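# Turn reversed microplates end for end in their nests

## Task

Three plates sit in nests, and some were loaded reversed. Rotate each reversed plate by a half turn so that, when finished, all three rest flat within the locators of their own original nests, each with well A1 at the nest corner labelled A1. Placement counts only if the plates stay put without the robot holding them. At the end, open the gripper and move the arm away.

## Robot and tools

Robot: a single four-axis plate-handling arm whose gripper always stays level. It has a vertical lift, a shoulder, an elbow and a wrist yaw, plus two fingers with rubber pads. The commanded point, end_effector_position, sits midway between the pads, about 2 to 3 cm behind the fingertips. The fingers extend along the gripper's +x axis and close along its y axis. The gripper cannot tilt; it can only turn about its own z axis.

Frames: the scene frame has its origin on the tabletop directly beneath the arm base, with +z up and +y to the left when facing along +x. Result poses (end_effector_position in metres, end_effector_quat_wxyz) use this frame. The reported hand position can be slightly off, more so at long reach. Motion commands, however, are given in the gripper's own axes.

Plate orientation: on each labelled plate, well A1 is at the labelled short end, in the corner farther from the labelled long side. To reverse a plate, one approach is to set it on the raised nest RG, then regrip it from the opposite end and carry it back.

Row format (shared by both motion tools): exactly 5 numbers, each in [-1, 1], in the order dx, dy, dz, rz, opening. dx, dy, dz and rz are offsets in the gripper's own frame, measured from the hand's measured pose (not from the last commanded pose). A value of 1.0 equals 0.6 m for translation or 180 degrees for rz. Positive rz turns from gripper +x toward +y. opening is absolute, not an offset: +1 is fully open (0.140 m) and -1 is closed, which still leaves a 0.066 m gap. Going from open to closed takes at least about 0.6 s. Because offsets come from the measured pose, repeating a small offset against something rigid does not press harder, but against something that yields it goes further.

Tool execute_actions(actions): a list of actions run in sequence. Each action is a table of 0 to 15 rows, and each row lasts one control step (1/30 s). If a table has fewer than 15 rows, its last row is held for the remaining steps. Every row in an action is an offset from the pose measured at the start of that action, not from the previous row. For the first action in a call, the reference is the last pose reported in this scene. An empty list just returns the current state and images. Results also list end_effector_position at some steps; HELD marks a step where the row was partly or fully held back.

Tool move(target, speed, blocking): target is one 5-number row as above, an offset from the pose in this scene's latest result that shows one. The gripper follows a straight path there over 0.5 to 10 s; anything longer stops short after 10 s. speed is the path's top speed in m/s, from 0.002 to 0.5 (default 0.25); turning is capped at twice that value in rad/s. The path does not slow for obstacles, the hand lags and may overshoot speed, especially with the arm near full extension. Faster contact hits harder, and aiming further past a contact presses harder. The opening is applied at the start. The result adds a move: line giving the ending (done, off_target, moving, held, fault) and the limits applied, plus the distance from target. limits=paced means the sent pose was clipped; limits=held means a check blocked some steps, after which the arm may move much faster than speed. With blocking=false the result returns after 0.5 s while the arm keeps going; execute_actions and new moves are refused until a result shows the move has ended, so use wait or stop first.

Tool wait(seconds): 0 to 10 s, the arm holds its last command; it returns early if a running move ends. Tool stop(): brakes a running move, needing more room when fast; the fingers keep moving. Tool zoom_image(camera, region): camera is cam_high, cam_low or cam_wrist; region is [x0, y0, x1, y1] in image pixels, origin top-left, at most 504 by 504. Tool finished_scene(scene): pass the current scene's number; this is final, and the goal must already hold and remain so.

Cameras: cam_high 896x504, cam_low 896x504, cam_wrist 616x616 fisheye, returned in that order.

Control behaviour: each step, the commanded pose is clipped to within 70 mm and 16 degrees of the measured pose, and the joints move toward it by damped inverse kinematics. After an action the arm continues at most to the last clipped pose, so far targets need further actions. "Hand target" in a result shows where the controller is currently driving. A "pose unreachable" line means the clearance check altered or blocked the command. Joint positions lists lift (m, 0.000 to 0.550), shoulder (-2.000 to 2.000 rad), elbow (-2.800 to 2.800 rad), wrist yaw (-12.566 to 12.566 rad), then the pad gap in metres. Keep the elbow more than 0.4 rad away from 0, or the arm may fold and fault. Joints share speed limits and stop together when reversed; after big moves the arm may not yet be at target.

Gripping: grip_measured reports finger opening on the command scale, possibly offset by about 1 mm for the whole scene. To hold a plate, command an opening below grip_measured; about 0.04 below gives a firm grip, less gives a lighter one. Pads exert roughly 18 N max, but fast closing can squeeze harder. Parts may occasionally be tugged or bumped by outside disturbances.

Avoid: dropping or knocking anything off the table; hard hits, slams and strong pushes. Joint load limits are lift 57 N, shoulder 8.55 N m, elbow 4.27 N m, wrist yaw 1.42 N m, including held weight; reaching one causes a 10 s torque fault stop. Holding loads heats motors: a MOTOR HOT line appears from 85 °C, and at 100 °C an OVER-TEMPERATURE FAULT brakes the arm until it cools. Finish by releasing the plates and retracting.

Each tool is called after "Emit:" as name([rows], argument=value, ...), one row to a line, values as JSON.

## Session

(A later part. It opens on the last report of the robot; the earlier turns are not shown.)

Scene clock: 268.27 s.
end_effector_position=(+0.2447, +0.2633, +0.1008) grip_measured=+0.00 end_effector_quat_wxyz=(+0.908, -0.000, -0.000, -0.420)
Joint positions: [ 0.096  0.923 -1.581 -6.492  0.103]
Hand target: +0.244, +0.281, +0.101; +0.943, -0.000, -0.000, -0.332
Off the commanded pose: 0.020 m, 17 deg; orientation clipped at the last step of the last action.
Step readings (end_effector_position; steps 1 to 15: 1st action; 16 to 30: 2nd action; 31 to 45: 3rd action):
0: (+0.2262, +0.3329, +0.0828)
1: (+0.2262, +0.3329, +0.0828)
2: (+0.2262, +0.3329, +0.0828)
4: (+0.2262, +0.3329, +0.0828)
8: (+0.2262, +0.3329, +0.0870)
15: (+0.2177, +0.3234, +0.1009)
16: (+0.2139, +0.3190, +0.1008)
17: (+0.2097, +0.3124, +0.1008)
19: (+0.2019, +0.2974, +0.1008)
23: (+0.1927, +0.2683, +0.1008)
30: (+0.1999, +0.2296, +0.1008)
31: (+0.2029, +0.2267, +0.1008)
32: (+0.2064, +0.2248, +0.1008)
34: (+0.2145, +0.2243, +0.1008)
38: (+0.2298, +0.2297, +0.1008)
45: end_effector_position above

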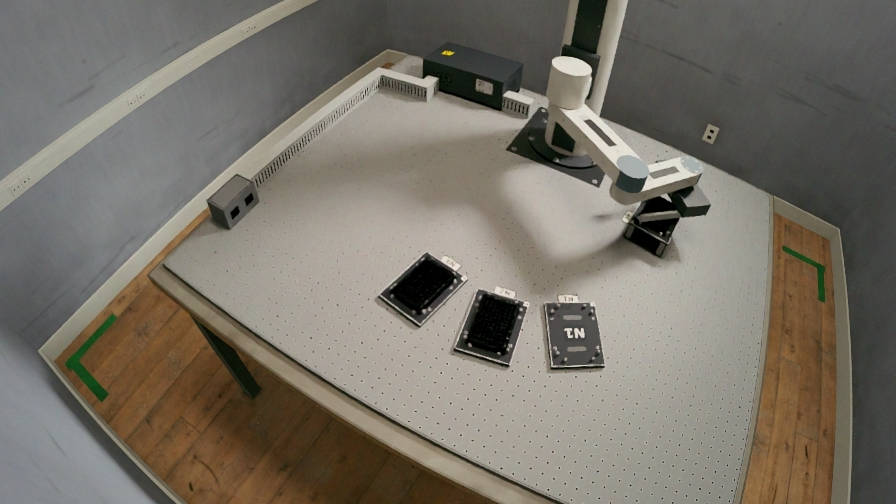

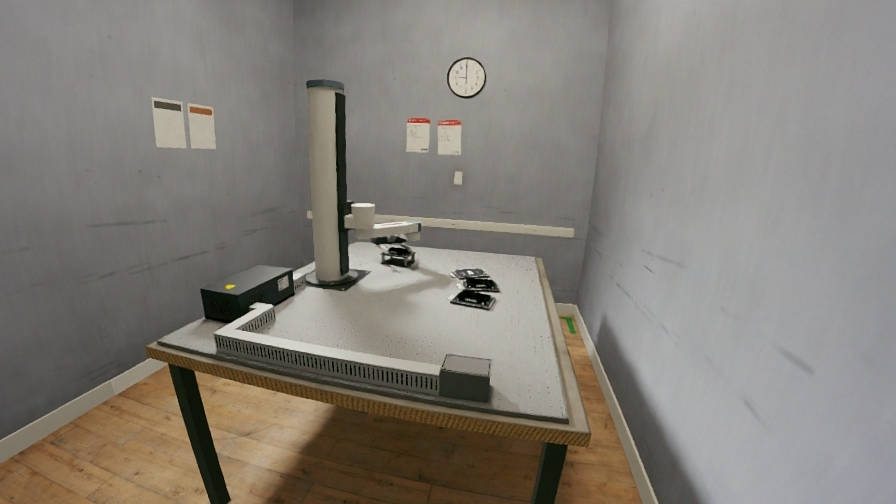

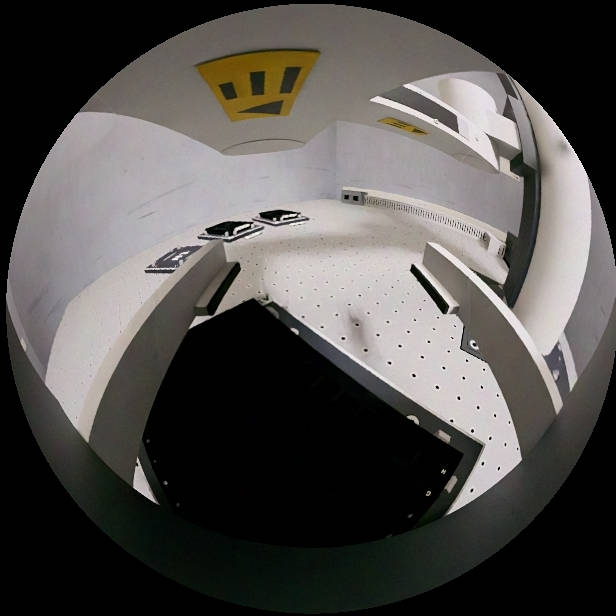

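Emit:
execute_actions(actions=[])

Scene clock: 270.03 s.
end_effector_position=(+0.2438, +0.2811, +0.1008) grip_measured=+0.00 end_effector_quat_wxyz=(+0.943, -0.000, -0.000, -0.332)
Joint positions: [ 0.096  0.976 -1.583 -6.353  0.103]
Hand target: +0.244, +0.281, +0.101; +0.943, -0.000, -0.000, -0.332
Off the commanded pose: 0.004 m, 6 deg; orientation clipped at the last step of the last action.

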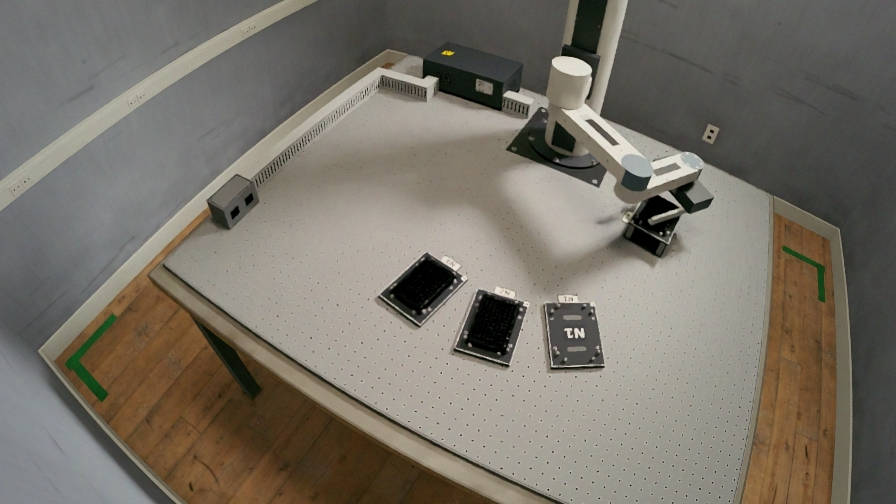

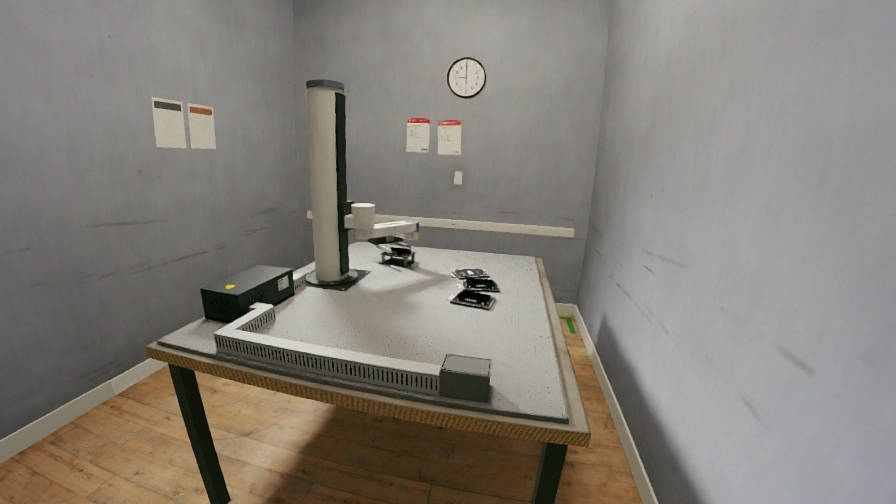

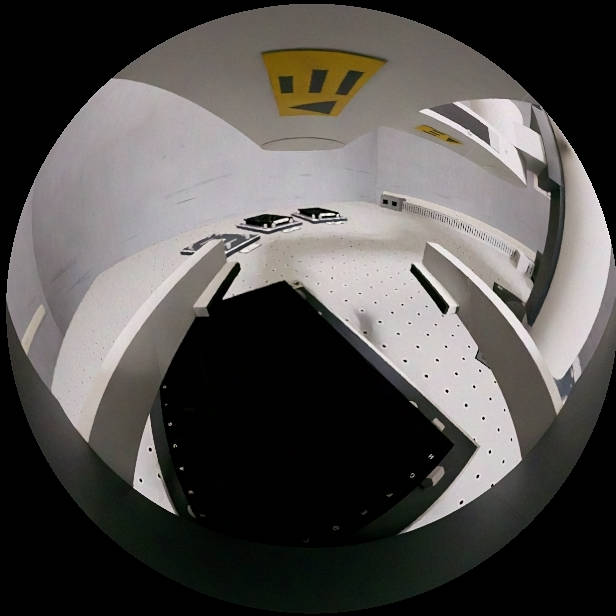

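Emit:
execute_actions([
  [[-0.0018,0.0023,0,0.007,0],[-0.0057,0.0065,0,0.0208,0],[-0.0118,0.0125,0,0.04,0],[-0.02,0.0193,0,0.0624,0],[-0.0303,0.0265,-0.001,0.0867,0],[-0.0417,0.0333,-0.002,0.111,0],[-0.0535,0.0392,-0.003,0.1335,0],[-0.0645,0.0438,-0.005,0.1526,0],[-0.0728,0.0468,-0.007,0.1665,0],[-0.0772,0.0485,-0.01,0.1734,0],[-0.0772,0.0485,-0.014,0.1734,-0.06],[-0.0772,0.0485,-0.019,0.1734,-0.14],[-0.0772,0.0485,-0.024,0.1734,-0.23],[-0.0772,0.0485,-0.028,0.1734,-0.32],[-0.0772,0.0485,-0.03,0.1734,-0.42]],
])

Scene clock: 280.10 s.
end_effector_position=(+0.2257, +0.3327, +0.0854) grip_measured=-0.35 end_effector_quat_wxyz=(+0.998, -0.000, -0.000, -0.065)
Joint positions: [ 0.08   1.092 -1.533 -5.973  0.09 ]
Hand target: +0.226, +0.333, +0.083; +0.998, -0.000, -0.000, -0.066
Off the commanded pose: 0.003 m, 0 deg.
Step readings (end_effector_position):
0: (+0.2438, +0.2811, +0.1008)
1: (+0.2438, +0.2812, +0.1008)
2: (+0.2440, +0.2828, +0.1008)
4: (+0.2432, +0.2891, +0.1008)
8: (+0.2347, +0.3115, +0.0999)
15: end_effector_position above

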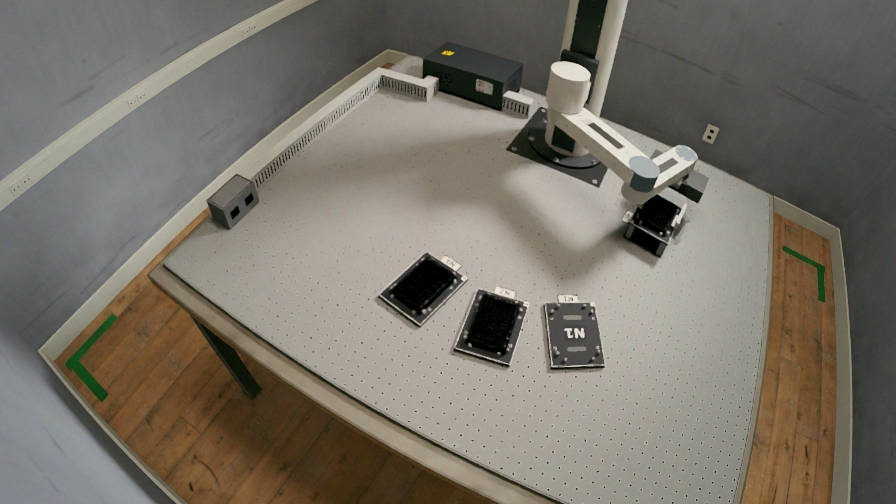

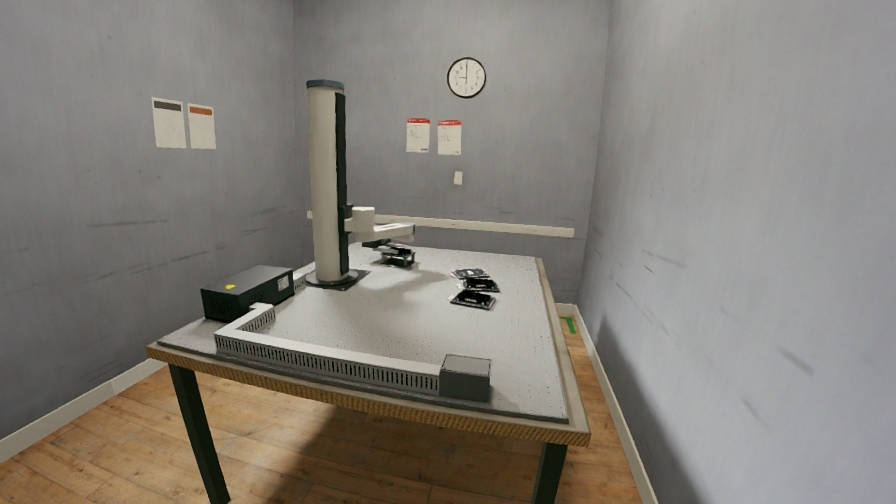

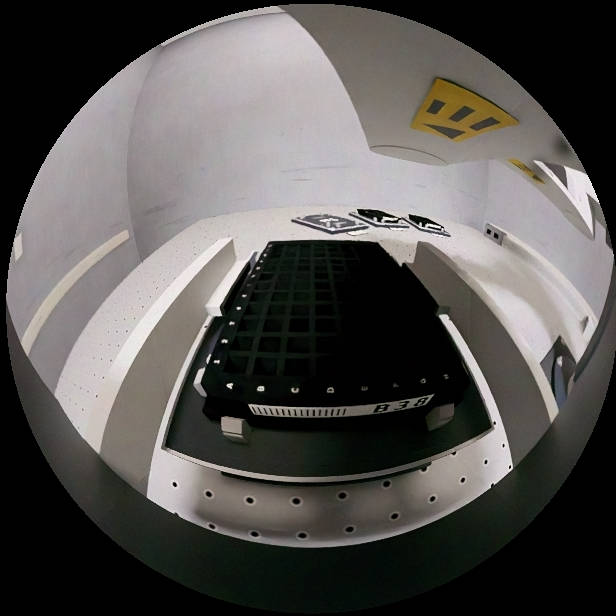

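Emit:
execute_actions(actions=[])

Emit:
zoom_image(camera="cam_wrist", region=[180, 340, 500, 490])

Scene clock: 283.17 s.
end_effector_position=(+0.2258, +0.3327, +0.0828) grip_measured=-0.42 end_effector_quat_wxyz=(+0.998, -0.000, -0.000, -0.066)
Joint positions: [ 0.078  1.092 -1.534 -5.973  0.087]
Hand target: +0.226, +0.333, +0.083; +0.998, -0.000, -0.000, -0.066
Off the commanded pose: 0.000 m, 0 deg.

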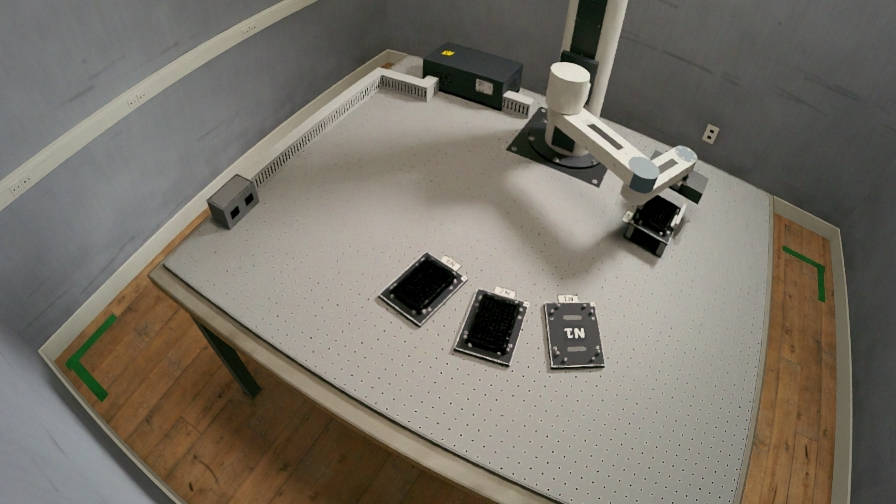

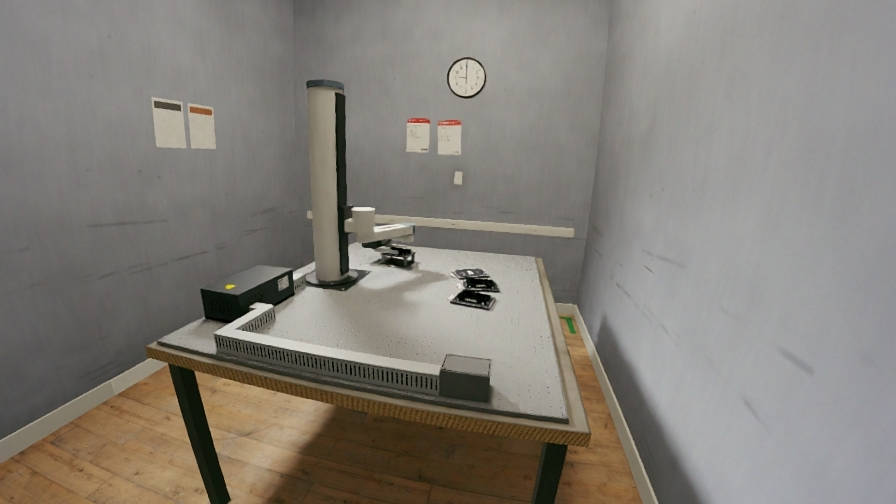

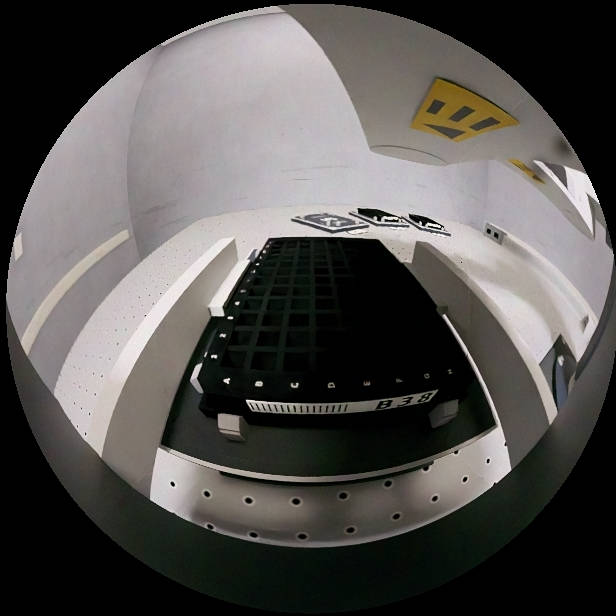

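Region (180, 340, 500, 490) of cam_wrist's 616x616 image, scaled by 1.575, with more detail than that image has; it fills the top 236 rows of this view, and the rest is white.

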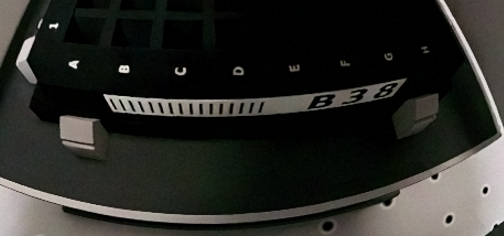

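Emit:
execute_actions([
  [[0.0002,0.0001,-0.0002,0,-0.46],[0.0003,0.0001,-0.0002,0,-0.493],[0.0003,0.0001,-0.0002,0,-0.52],[0.0003,0.0001,-0.0002,0,-0.538],[0.0003,0.0001,-0.0002,0,-0.553],[0.0003,0.0001,-0.0002,0,-0.567],[0.0003,0.0001,-0.0002,0,-0.582],[0.0003,0.0001,-0.0002,0,-0.597],[0.0003,0.0001,-0.0002,0,-0.61],[0.0003,0.0001,-0.0002,0,-0.61],[0.0003,0.0001,0.002,0,-0.61],[0.0003,0.0001,0.008,0,-0.61],[0.0003,0.0001,0.016,0,-0.61],[0.0003,0.0001,0.023,0,-0.61],[0.0003,0.0001,0.028,0,-0.61]],
  [[0.002,0.001,0.011,0.001,-0.61],[0.008,0.005,0.011,0.002,-0.61],[0.018,0.0117,0.011,0.005,-0.61],[0.03,0.019,0.011,0.008,-0.61],[0.045,0.028,0.011,0.012,-0.61],[0.0625,0.0377,0.011,0.017,-0.61],[0.082,0.0477,0.011,0.022,-0.61],[0.102,0.057,0.011,0.027,-0.61],[0.122,0.066,0.011,0.032,-0.61],[0.143,0.074,0.011,0.037,-0.61],[0.1635,0.0815,0.011,0.043,-0.61],[0.184,0.088,0.011,0.048,-0.61],[0.205,0.094,0.011,0.053,-0.61],[0.226,0.099,0.011,0.058,-0.61],[0.247,0.1035,0.011,0.064,-0.61]],
  [[0.092,0.008,0,0.0226,-0.61],[0.113,0.0077,0,0.028,-0.61],[0.134,0.0067,0,0.033,-0.61],[0.1545,0.0048,0,0.038,-0.61],[0.175,0.0023,0,0.0435,-0.61],[0.195,-0.001,0,0.049,-0.61],[0.215,-0.005,0,0.054,-0.61],[0.2345,-0.0098,0,0.059,-0.61],[0.254,-0.015,-0.003,0.0645,-0.61],[0.273,-0.021,-0.007,0.07,-0.61],[0.292,-0.028,-0.012,0.075,-0.61],[0.31,-0.036,-0.018,0.08,-0.61],[0.328,-0.044,-0.024,0.0855,-0.61],[0.345,-0.053,-0.03,0.091,-0.61],[0.361,-0.063,-0.036,0.096,-0.61]],
])

Scene clock: 313.67 s.
end_effector_position=(+0.5078, +0.3332, +0.0940) grip_measured=-0.56 end_effector_quat_wxyz=(+0.994, -0.000, -0.000, +0.111)
Joint positions: [ 0.089  0.267 -1.525 -4.802  0.082]
Hand target: +0.544, +0.316, +0.078; +0.991, -0.000, -0.000, +0.135
Off the commanded pose: 0.049 m, 5 deg.
Step readings (end_effector_position; steps 1 to 15: 1st action; 16 to 30: 2nd action; 31 to 45: 3rd action):
0: (+0.2258, +0.3327, +0.0828)
1: (+0.2258, +0.3327, +0.0828)
2: (+0.2258, +0.3327, +0.0827)
4: (+0.2259, +0.3327, +0.0827)
8: (+0.2259, +0.3327, +0.0827)
15: (+0.2259, +0.3328, +0.0933)
16: (+0.2259, +0.3327, +0.0969)
17: (+0.2263, +0.3329, +0.0994)
19: (+0.2329, +0.3360, +0.1000)
23: (+0.2617, +0.3462, +0.0999)
30: (+0.3363, +0.3612, +0.0999)
31: (+0.3480, +0.3623, +0.0999)
32: (+0.3598, +0.3620, +0.0999)
34: (+0.3831, +0.3600, +0.0999)
38: (+0.4290, +0.3545, +0.0999)
45: end_effector_position above

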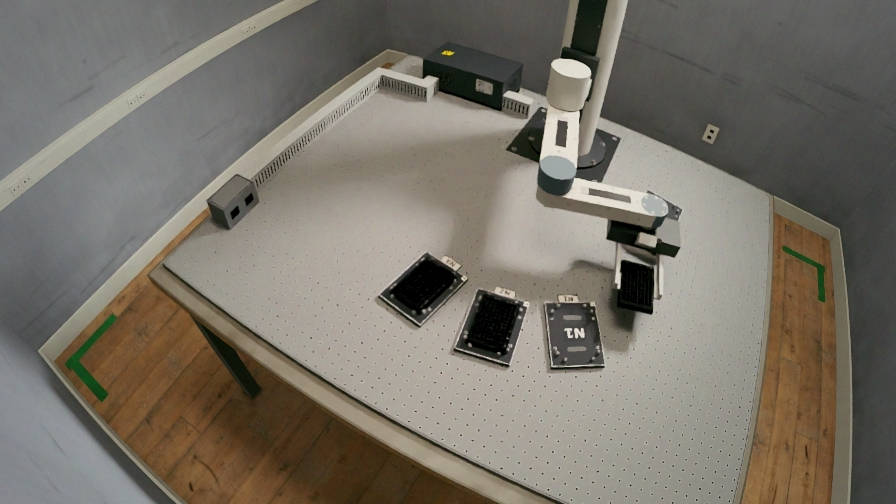

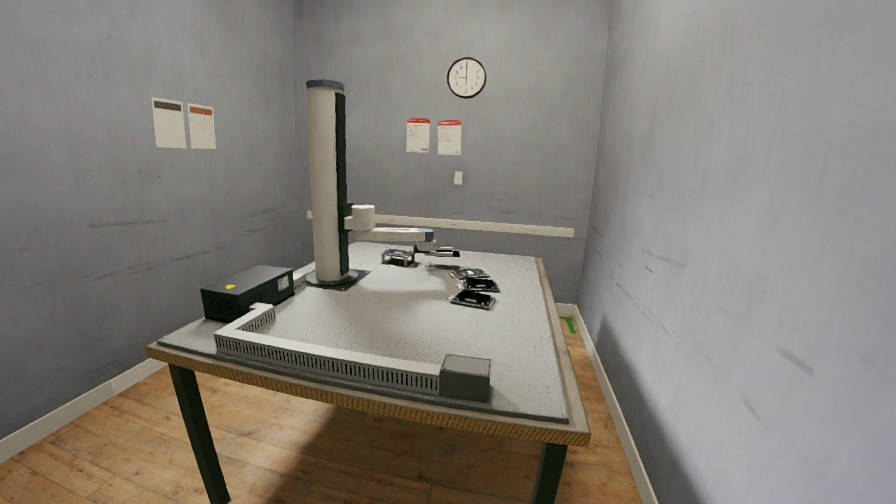

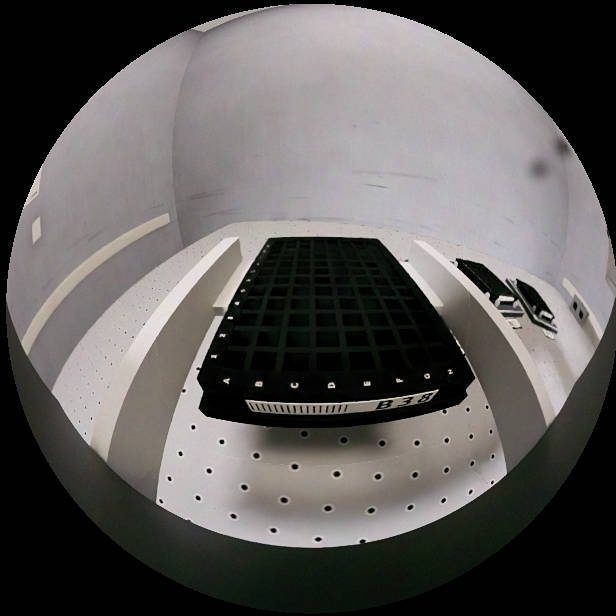

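Emit:
execute_actions(actions=[])

Scene clock: 314.60 s.
end_effector_position=(+0.5445, +0.3155, +0.0785) grip_measured=-0.56 end_effector_quat_wxyz=(+0.991, -0.000, -0.000, +0.135)
Joint positions: [ 0.073  0.15  -1.544 -4.619  0.082]
Hand target: +0.544, +0.316, +0.078; +0.991, -0.000, -0.000, +0.135
Off the commanded pose: 0.013 m, 2 deg.

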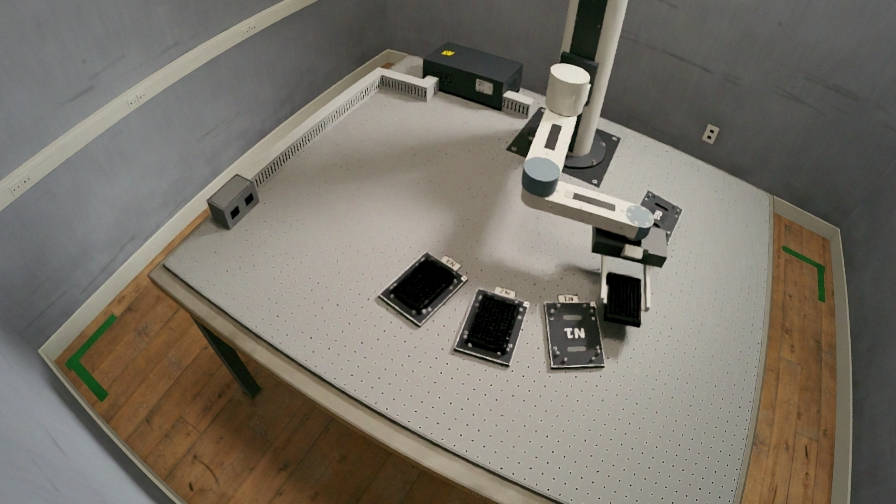

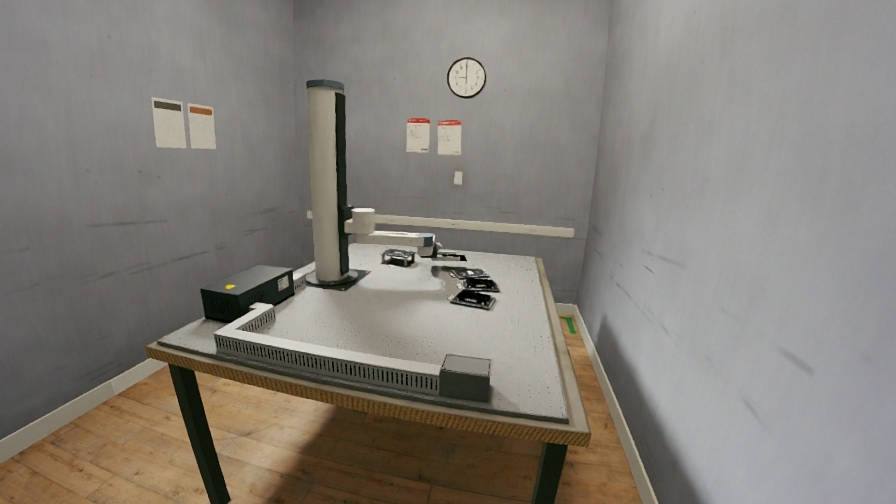

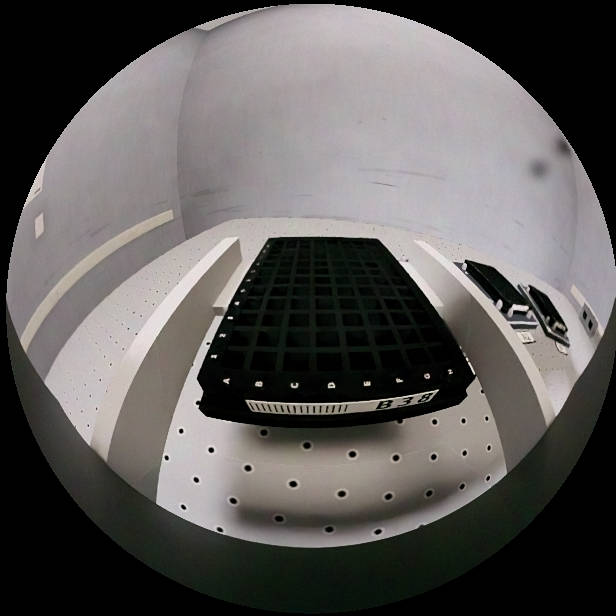

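Emit:
move(target=[0.1319, -0.159, -0.048, 0.0734, -0.61], speed=0.35)

Emit:
zoom_image(camera="cam_wrist", region=[200, 400, 300, 480])

Emit:
zoom_image(camera="cam_wrist", region=[380, 390, 480, 470])

Scene clock: 319.13 s.
end_effector_position=(+0.6464, +0.2447, +0.0496) grip_measured=-0.56 end_effector_quat_wxyz=(+0.969, -0.000, -0.000, +0.248)
Joint positions: [ 0.045 -0.183 -1.698 -3.901  0.082]
Hand target: +0.646, +0.245, +0.050; +0.969, -0.000, -0.000, +0.248
Off the commanded pose: 0.000 m, 0 deg.
move: done

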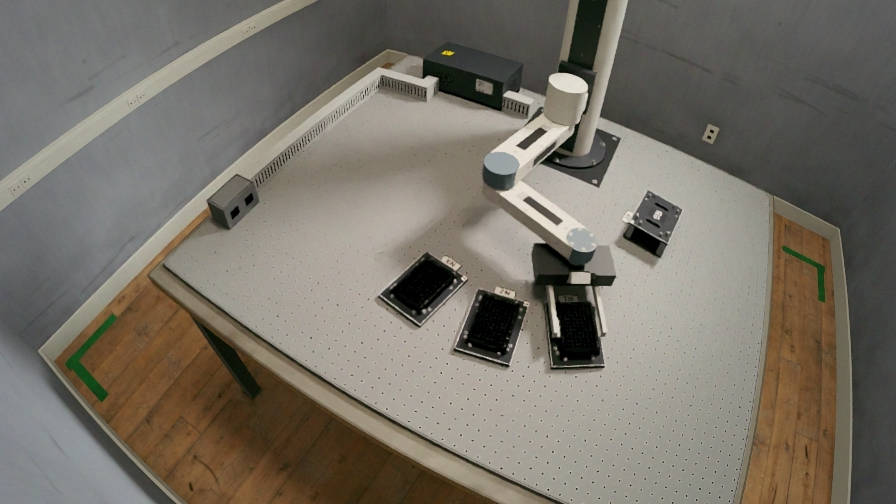

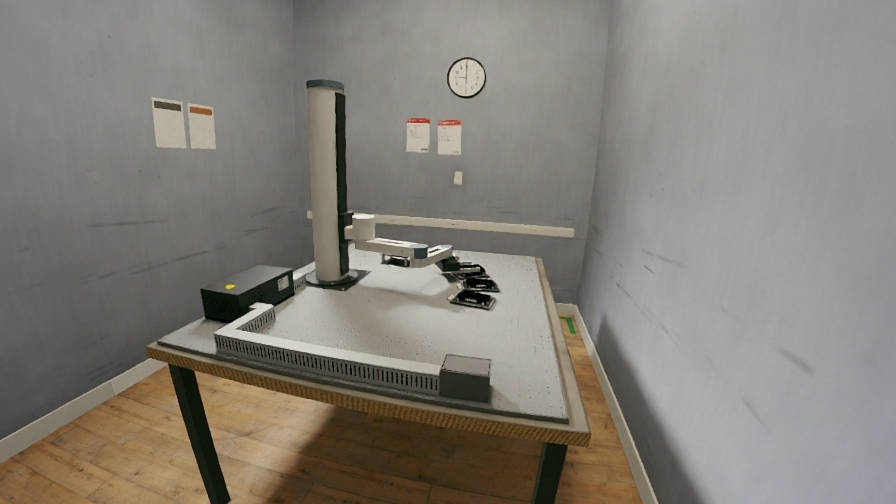

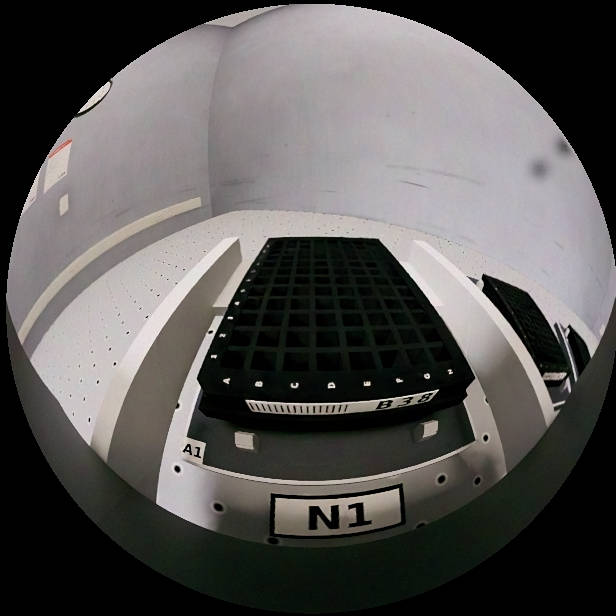

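Region (200, 400, 300, 480) of cam_wrist's 616x616 image, scaled by 5.040, with more detail than that image has; it fills the top 403 rows of this view, and the rest is white.

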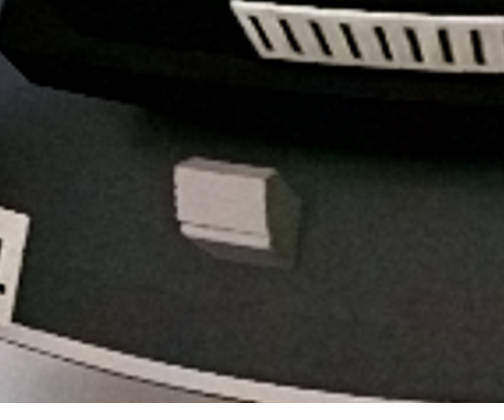

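Region (380, 390, 480, 470) of cam_wrist's 616x616 image, scaled by 5.040, with more detail than that image has; it fills the top 403 rows of this view, and the rest is white.

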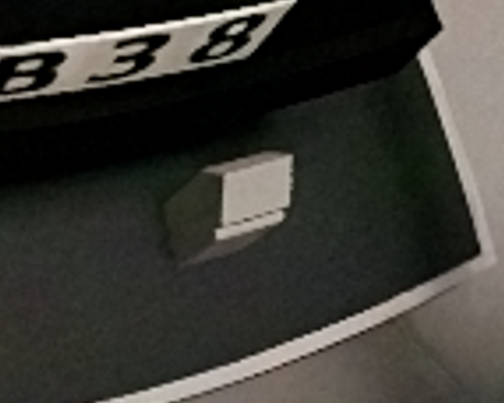

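Emit:
execute_actions([
  [[-0.0003,0.0002,-0.001,-0.0003,-0.61],[-0.0003,0.0002,-0.003,-0.0003,-0.61],[-0.0003,0.0002,-0.0055,-0.0003,-0.61],[-0.0003,0.0002,-0.008,-0.0003,-0.61],[-0.0003,0.0002,-0.0105,-0.0003,-0.61],[-0.0003,0.0002,-0.013,-0.0003,-0.61],[-0.0003,0.0002,-0.0155,-0.0003,-0.61],[-0.0003,0.0002,-0.018,-0.0003,-0.61],[-0.0003,0.0002,-0.02,-0.0003,-0.61],[-0.0003,0.0002,-0.0216,-0.0003,-0.61],[-0.0003,0.0002,-0.0228,-0.0003,-0.61],[-0.0003,0.0002,-0.0236,-0.0003,-0.61],[-0.0003,0.0002,-0.0242,-0.0003,-0.61]],
])

Emit:
zoom_image(camera="cam_wrist", region=[180, 340, 500, 490])

Emit:
zoom_image(camera="cam_high", region=[520, 280, 630, 380])

Scene clock: 326.20 s.
end_effector_position=(+0.6462, +0.2447, +0.0350) grip_measured=-0.56 end_effector_quat_wxyz=(+0.969, -0.000, -0.000, +0.247)
Joint positions: [ 0.03  -0.183 -1.696 -3.903  0.082]
Hand target: +0.646, +0.245, +0.035; +0.969, -0.000, -0.000, +0.248
Off the commanded pose: 0.000 m, 0 deg.
Step readings (end_effector_position):
0: (+0.6464, +0.2447, +0.0496)
1: (+0.6464, +0.2447, +0.0496)
2: (+0.6462, +0.2447, +0.0490)
4: (+0.6462, +0.2447, +0.0466)
8: (+0.6462, +0.2447, +0.0406)
15: end_effector_position above

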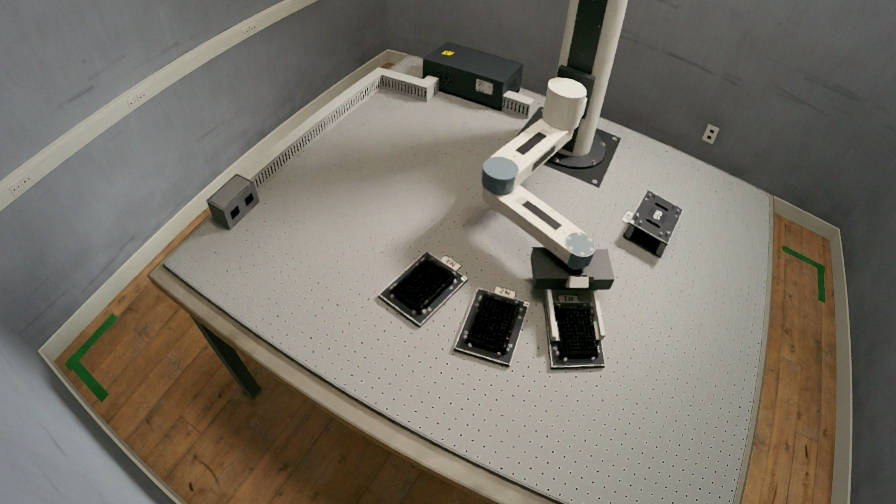

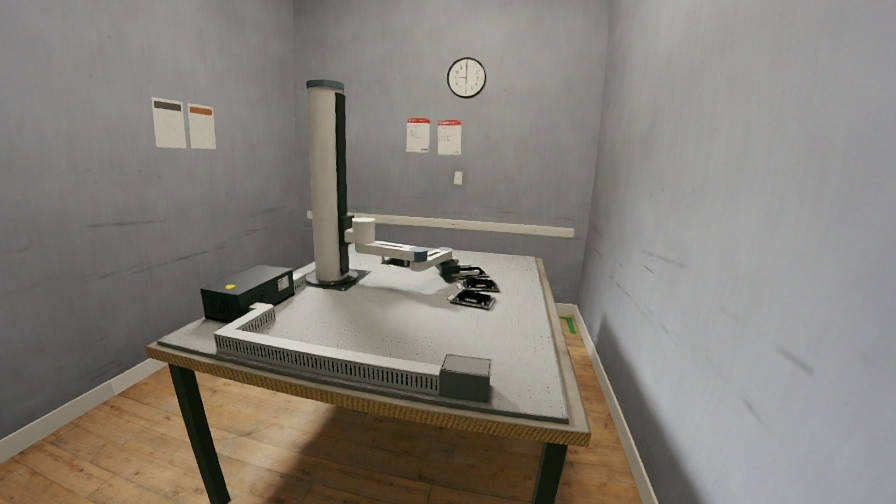

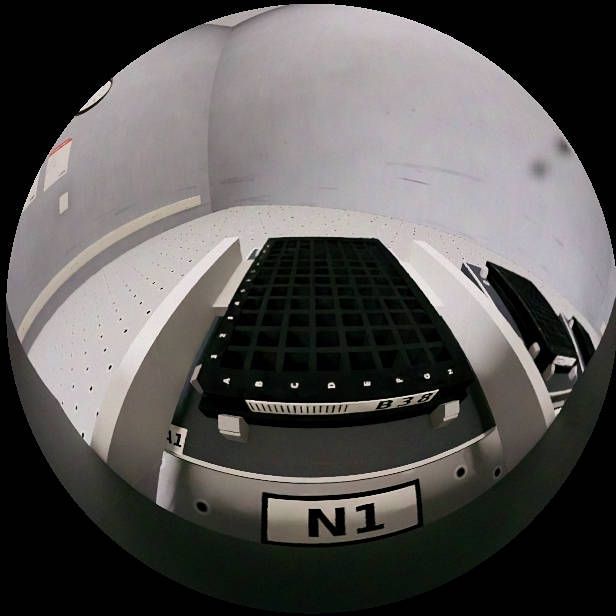

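Region (180, 340, 500, 490) of cam_wrist's 616x616 image, scaled by 1.575, with more detail than that image has; it fills the top 236 rows of this view, and the rest is white.

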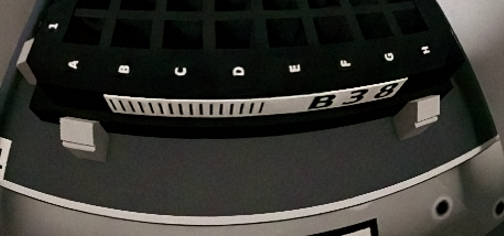

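Region (520, 280, 630, 380) of cam_high's 896x504 image, scaled by 4.582, with more detail than that image has; it fills the top 458 rows of this view, and the rest is white.

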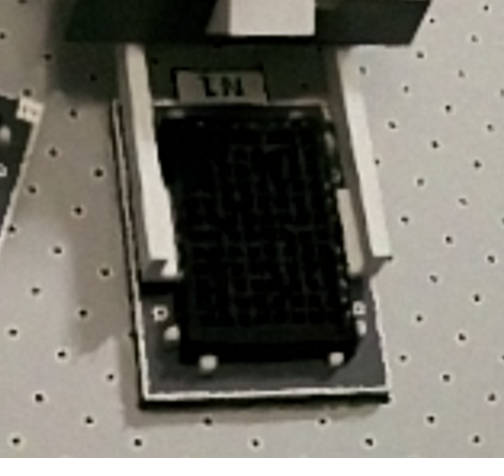

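Seated. Release, lift and retreat.

Emit:
execute_actions([
  [[0,0,0,0,-0.56],[0,0,0,0,-0.5],[0,0,0,0,-0.43],[0,0,0,0,-0.35],[0,0,0.001,0,-0.27],[0,0,0.004,0,-0.2],[0,0,0.01,0,-0.13],[0,0,0.018,0,-0.07],[0,0,0.028,0,0],[-0.002,0,0.04,0,0.05],[-0.006,0,0.053,0,0.1],[-0.012,0,0.067,0,0.15],[-0.02,0,0.081,0,0.2],[-0.03,0,0.095,0,0.25],[-0.042,0,0.109,0,0.3]],
  [[-0.035,0,0.05,0,0.3],[-0.05,0,0.063,0,0.3],[-0.065,0,0.076,0,0.3],[-0.08,0,0.089,0,0.3],[-0.095,0,0.102,0,0.3],[-0.11,0,0.114,0,0.3],[-0.124,0,0.125,0,0.3],[-0.137,0,0.135,0,0.3],[-0.148,0,0.143,0,0.3],[-0.157,0,0.15,0,0.3],[-0.164,0,0.155,0,0.3],[-0.168,0,0.158,0,0.3],[-0.17,0,0.16,0,0.3]],
])

Emit:
zoom_image(camera="cam_high", region=[360, 230, 640, 400])

Emit:
zoom_image(camera="cam_low", region=[420, 250, 530, 320])

Emit:
zoom_image(camera="cam_wrist", region=[250, 280, 550, 460])

Scene clock: 334.13 s.
end_effector_position=(+0.5529, +0.1942, +0.1743) grip_measured=+0.30 end_effector_quat_wxyz=(+0.969, -0.000, -0.000, +0.248)
Joint positions: [ 0.169 -0.416 -1.151 -4.214  0.114]
Hand target: +0.552, +0.193, +0.174; +0.969, -0.000, -0.000, +0.248
Off the commanded pose: 0.002 m, 0 deg.
Step readings (end_effector_position; steps 1 to 15: 1st action; 16 to 30: 2nd action):
0: (+0.6462, +0.2447, +0.0350)
1: (+0.6462, +0.2447, +0.0350)
2: (+0.6462, +0.2447, +0.0350)
4: (+0.6462, +0.2447, +0.0350)
8: (+0.6462, +0.2447, +0.0395)
15: (+0.6411, +0.2421, +0.0784)
16: (+0.6377, +0.2404, +0.0859)
17: (+0.6336, +0.2383, +0.0934)
19: (+0.6235, +0.2331, +0.1087)
23: (+0.5969, +0.2191, +0.1391)
30: end_effector_position above

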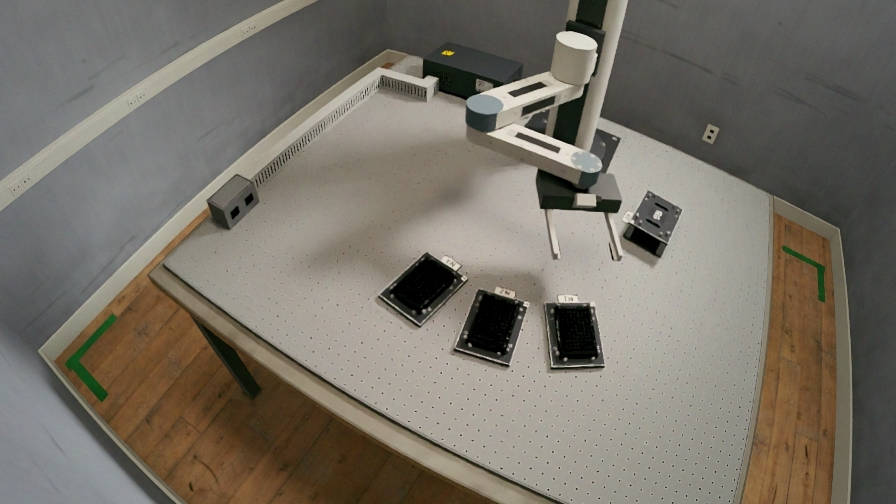

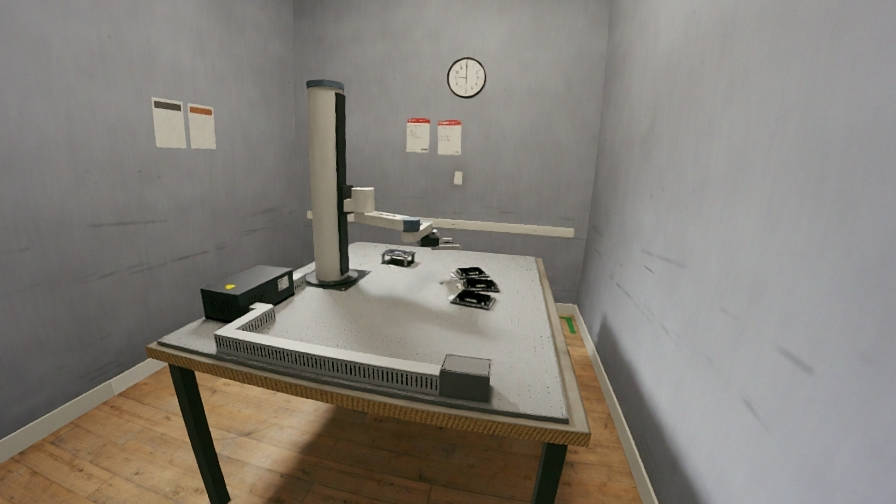

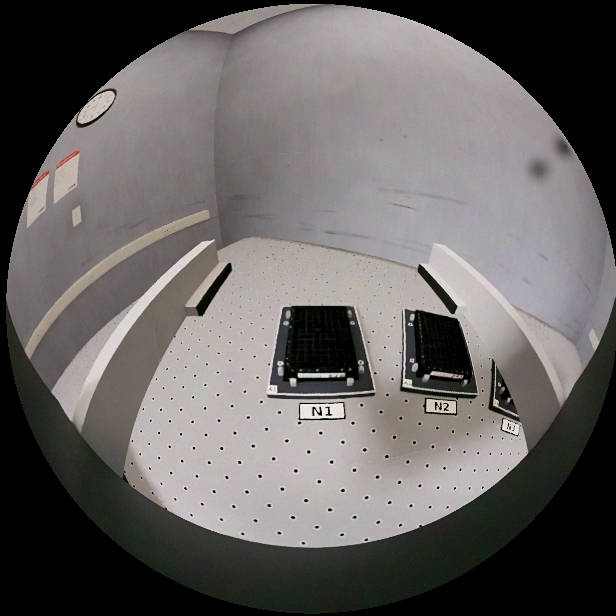

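Region (360, 230, 640, 400) of cam_high's 896x504 image, scaled by 1.800, with more detail than that image has; it fills the top 306 rows of this view, and the rest is white.

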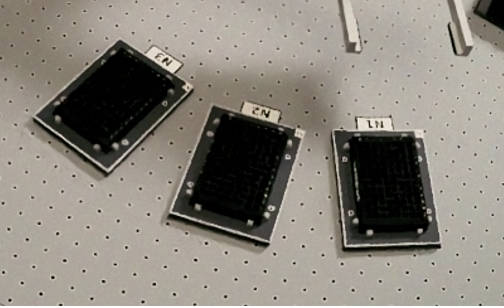

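Region (420, 250, 530, 320) of cam_low's 896x504 image, scaled by 4.582, with more detail than that image has; it fills the top 321 rows of this view, and the rest is white.

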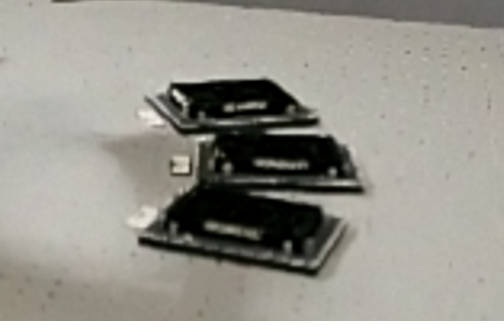

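Region (250, 280, 550, 460) of cam_wrist's 616x616 image, scaled by 1.680, with more detail than that image has; it fills the top 302 rows of this view, and the rest is white.

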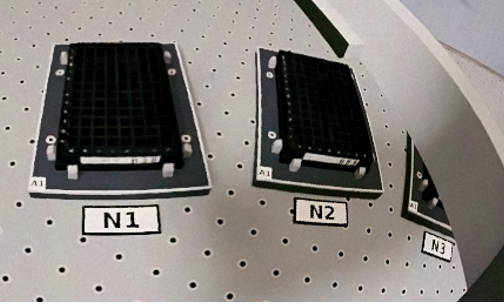

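Emit:
execute_actions(actions=[])

Scene clock: 338.03 s.
end_effector_position=(+0.5517, +0.1932, +0.1744) grip_measured=+0.30 end_effector_quat_wxyz=(+0.969, -0.000, -0.000, +0.248)
Joint positions: [ 0.169 -0.419 -1.144 -4.219  0.114]
Hand target: +0.552, +0.193, +0.174; +0.969, -0.000, -0.000, +0.248
Off the commanded pose: 0.000 m, 0 deg.

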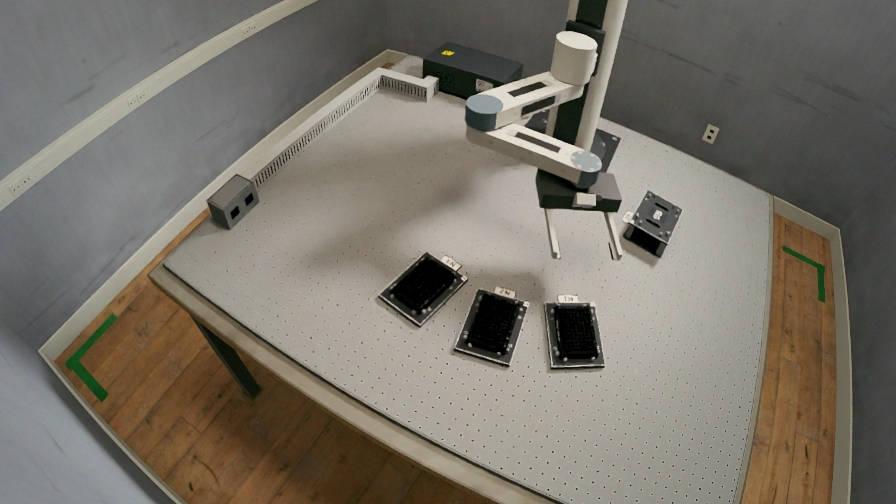

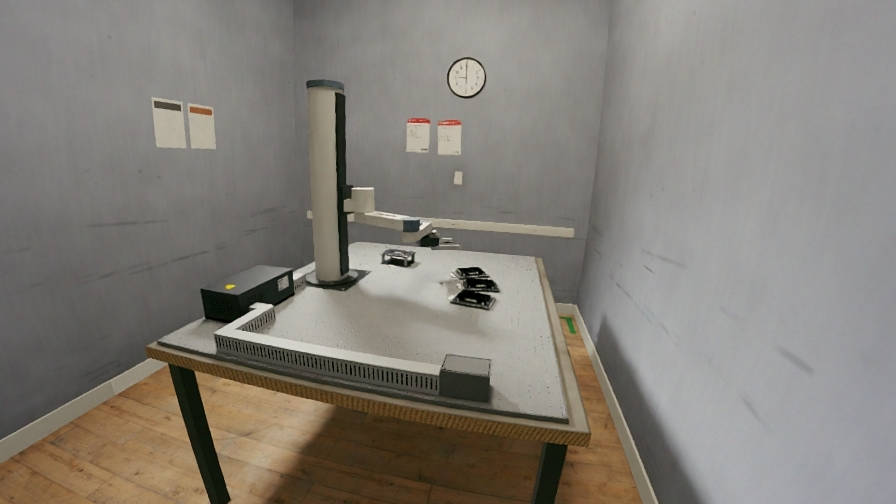

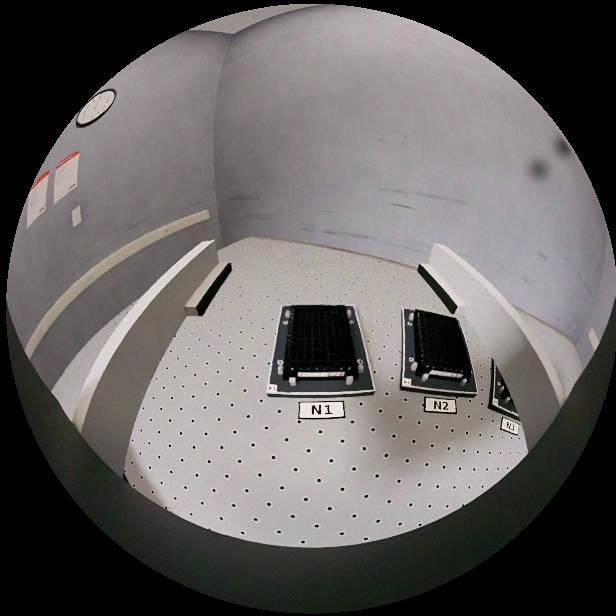

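Emit:
zoom_image(camera="cam_high", region=[360, 240, 630, 390])

Region (360, 240, 630, 390) of cam_high's 896x504 image, scaled by 1.867, with more detail than that image has.

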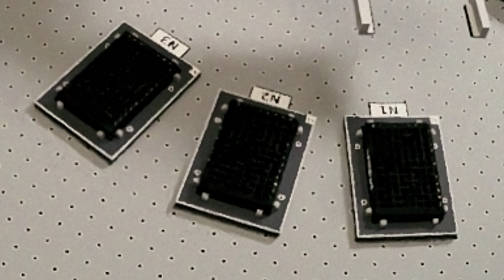

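Emit:
finished_scene(scene=2)

The scene is finished: the task was done.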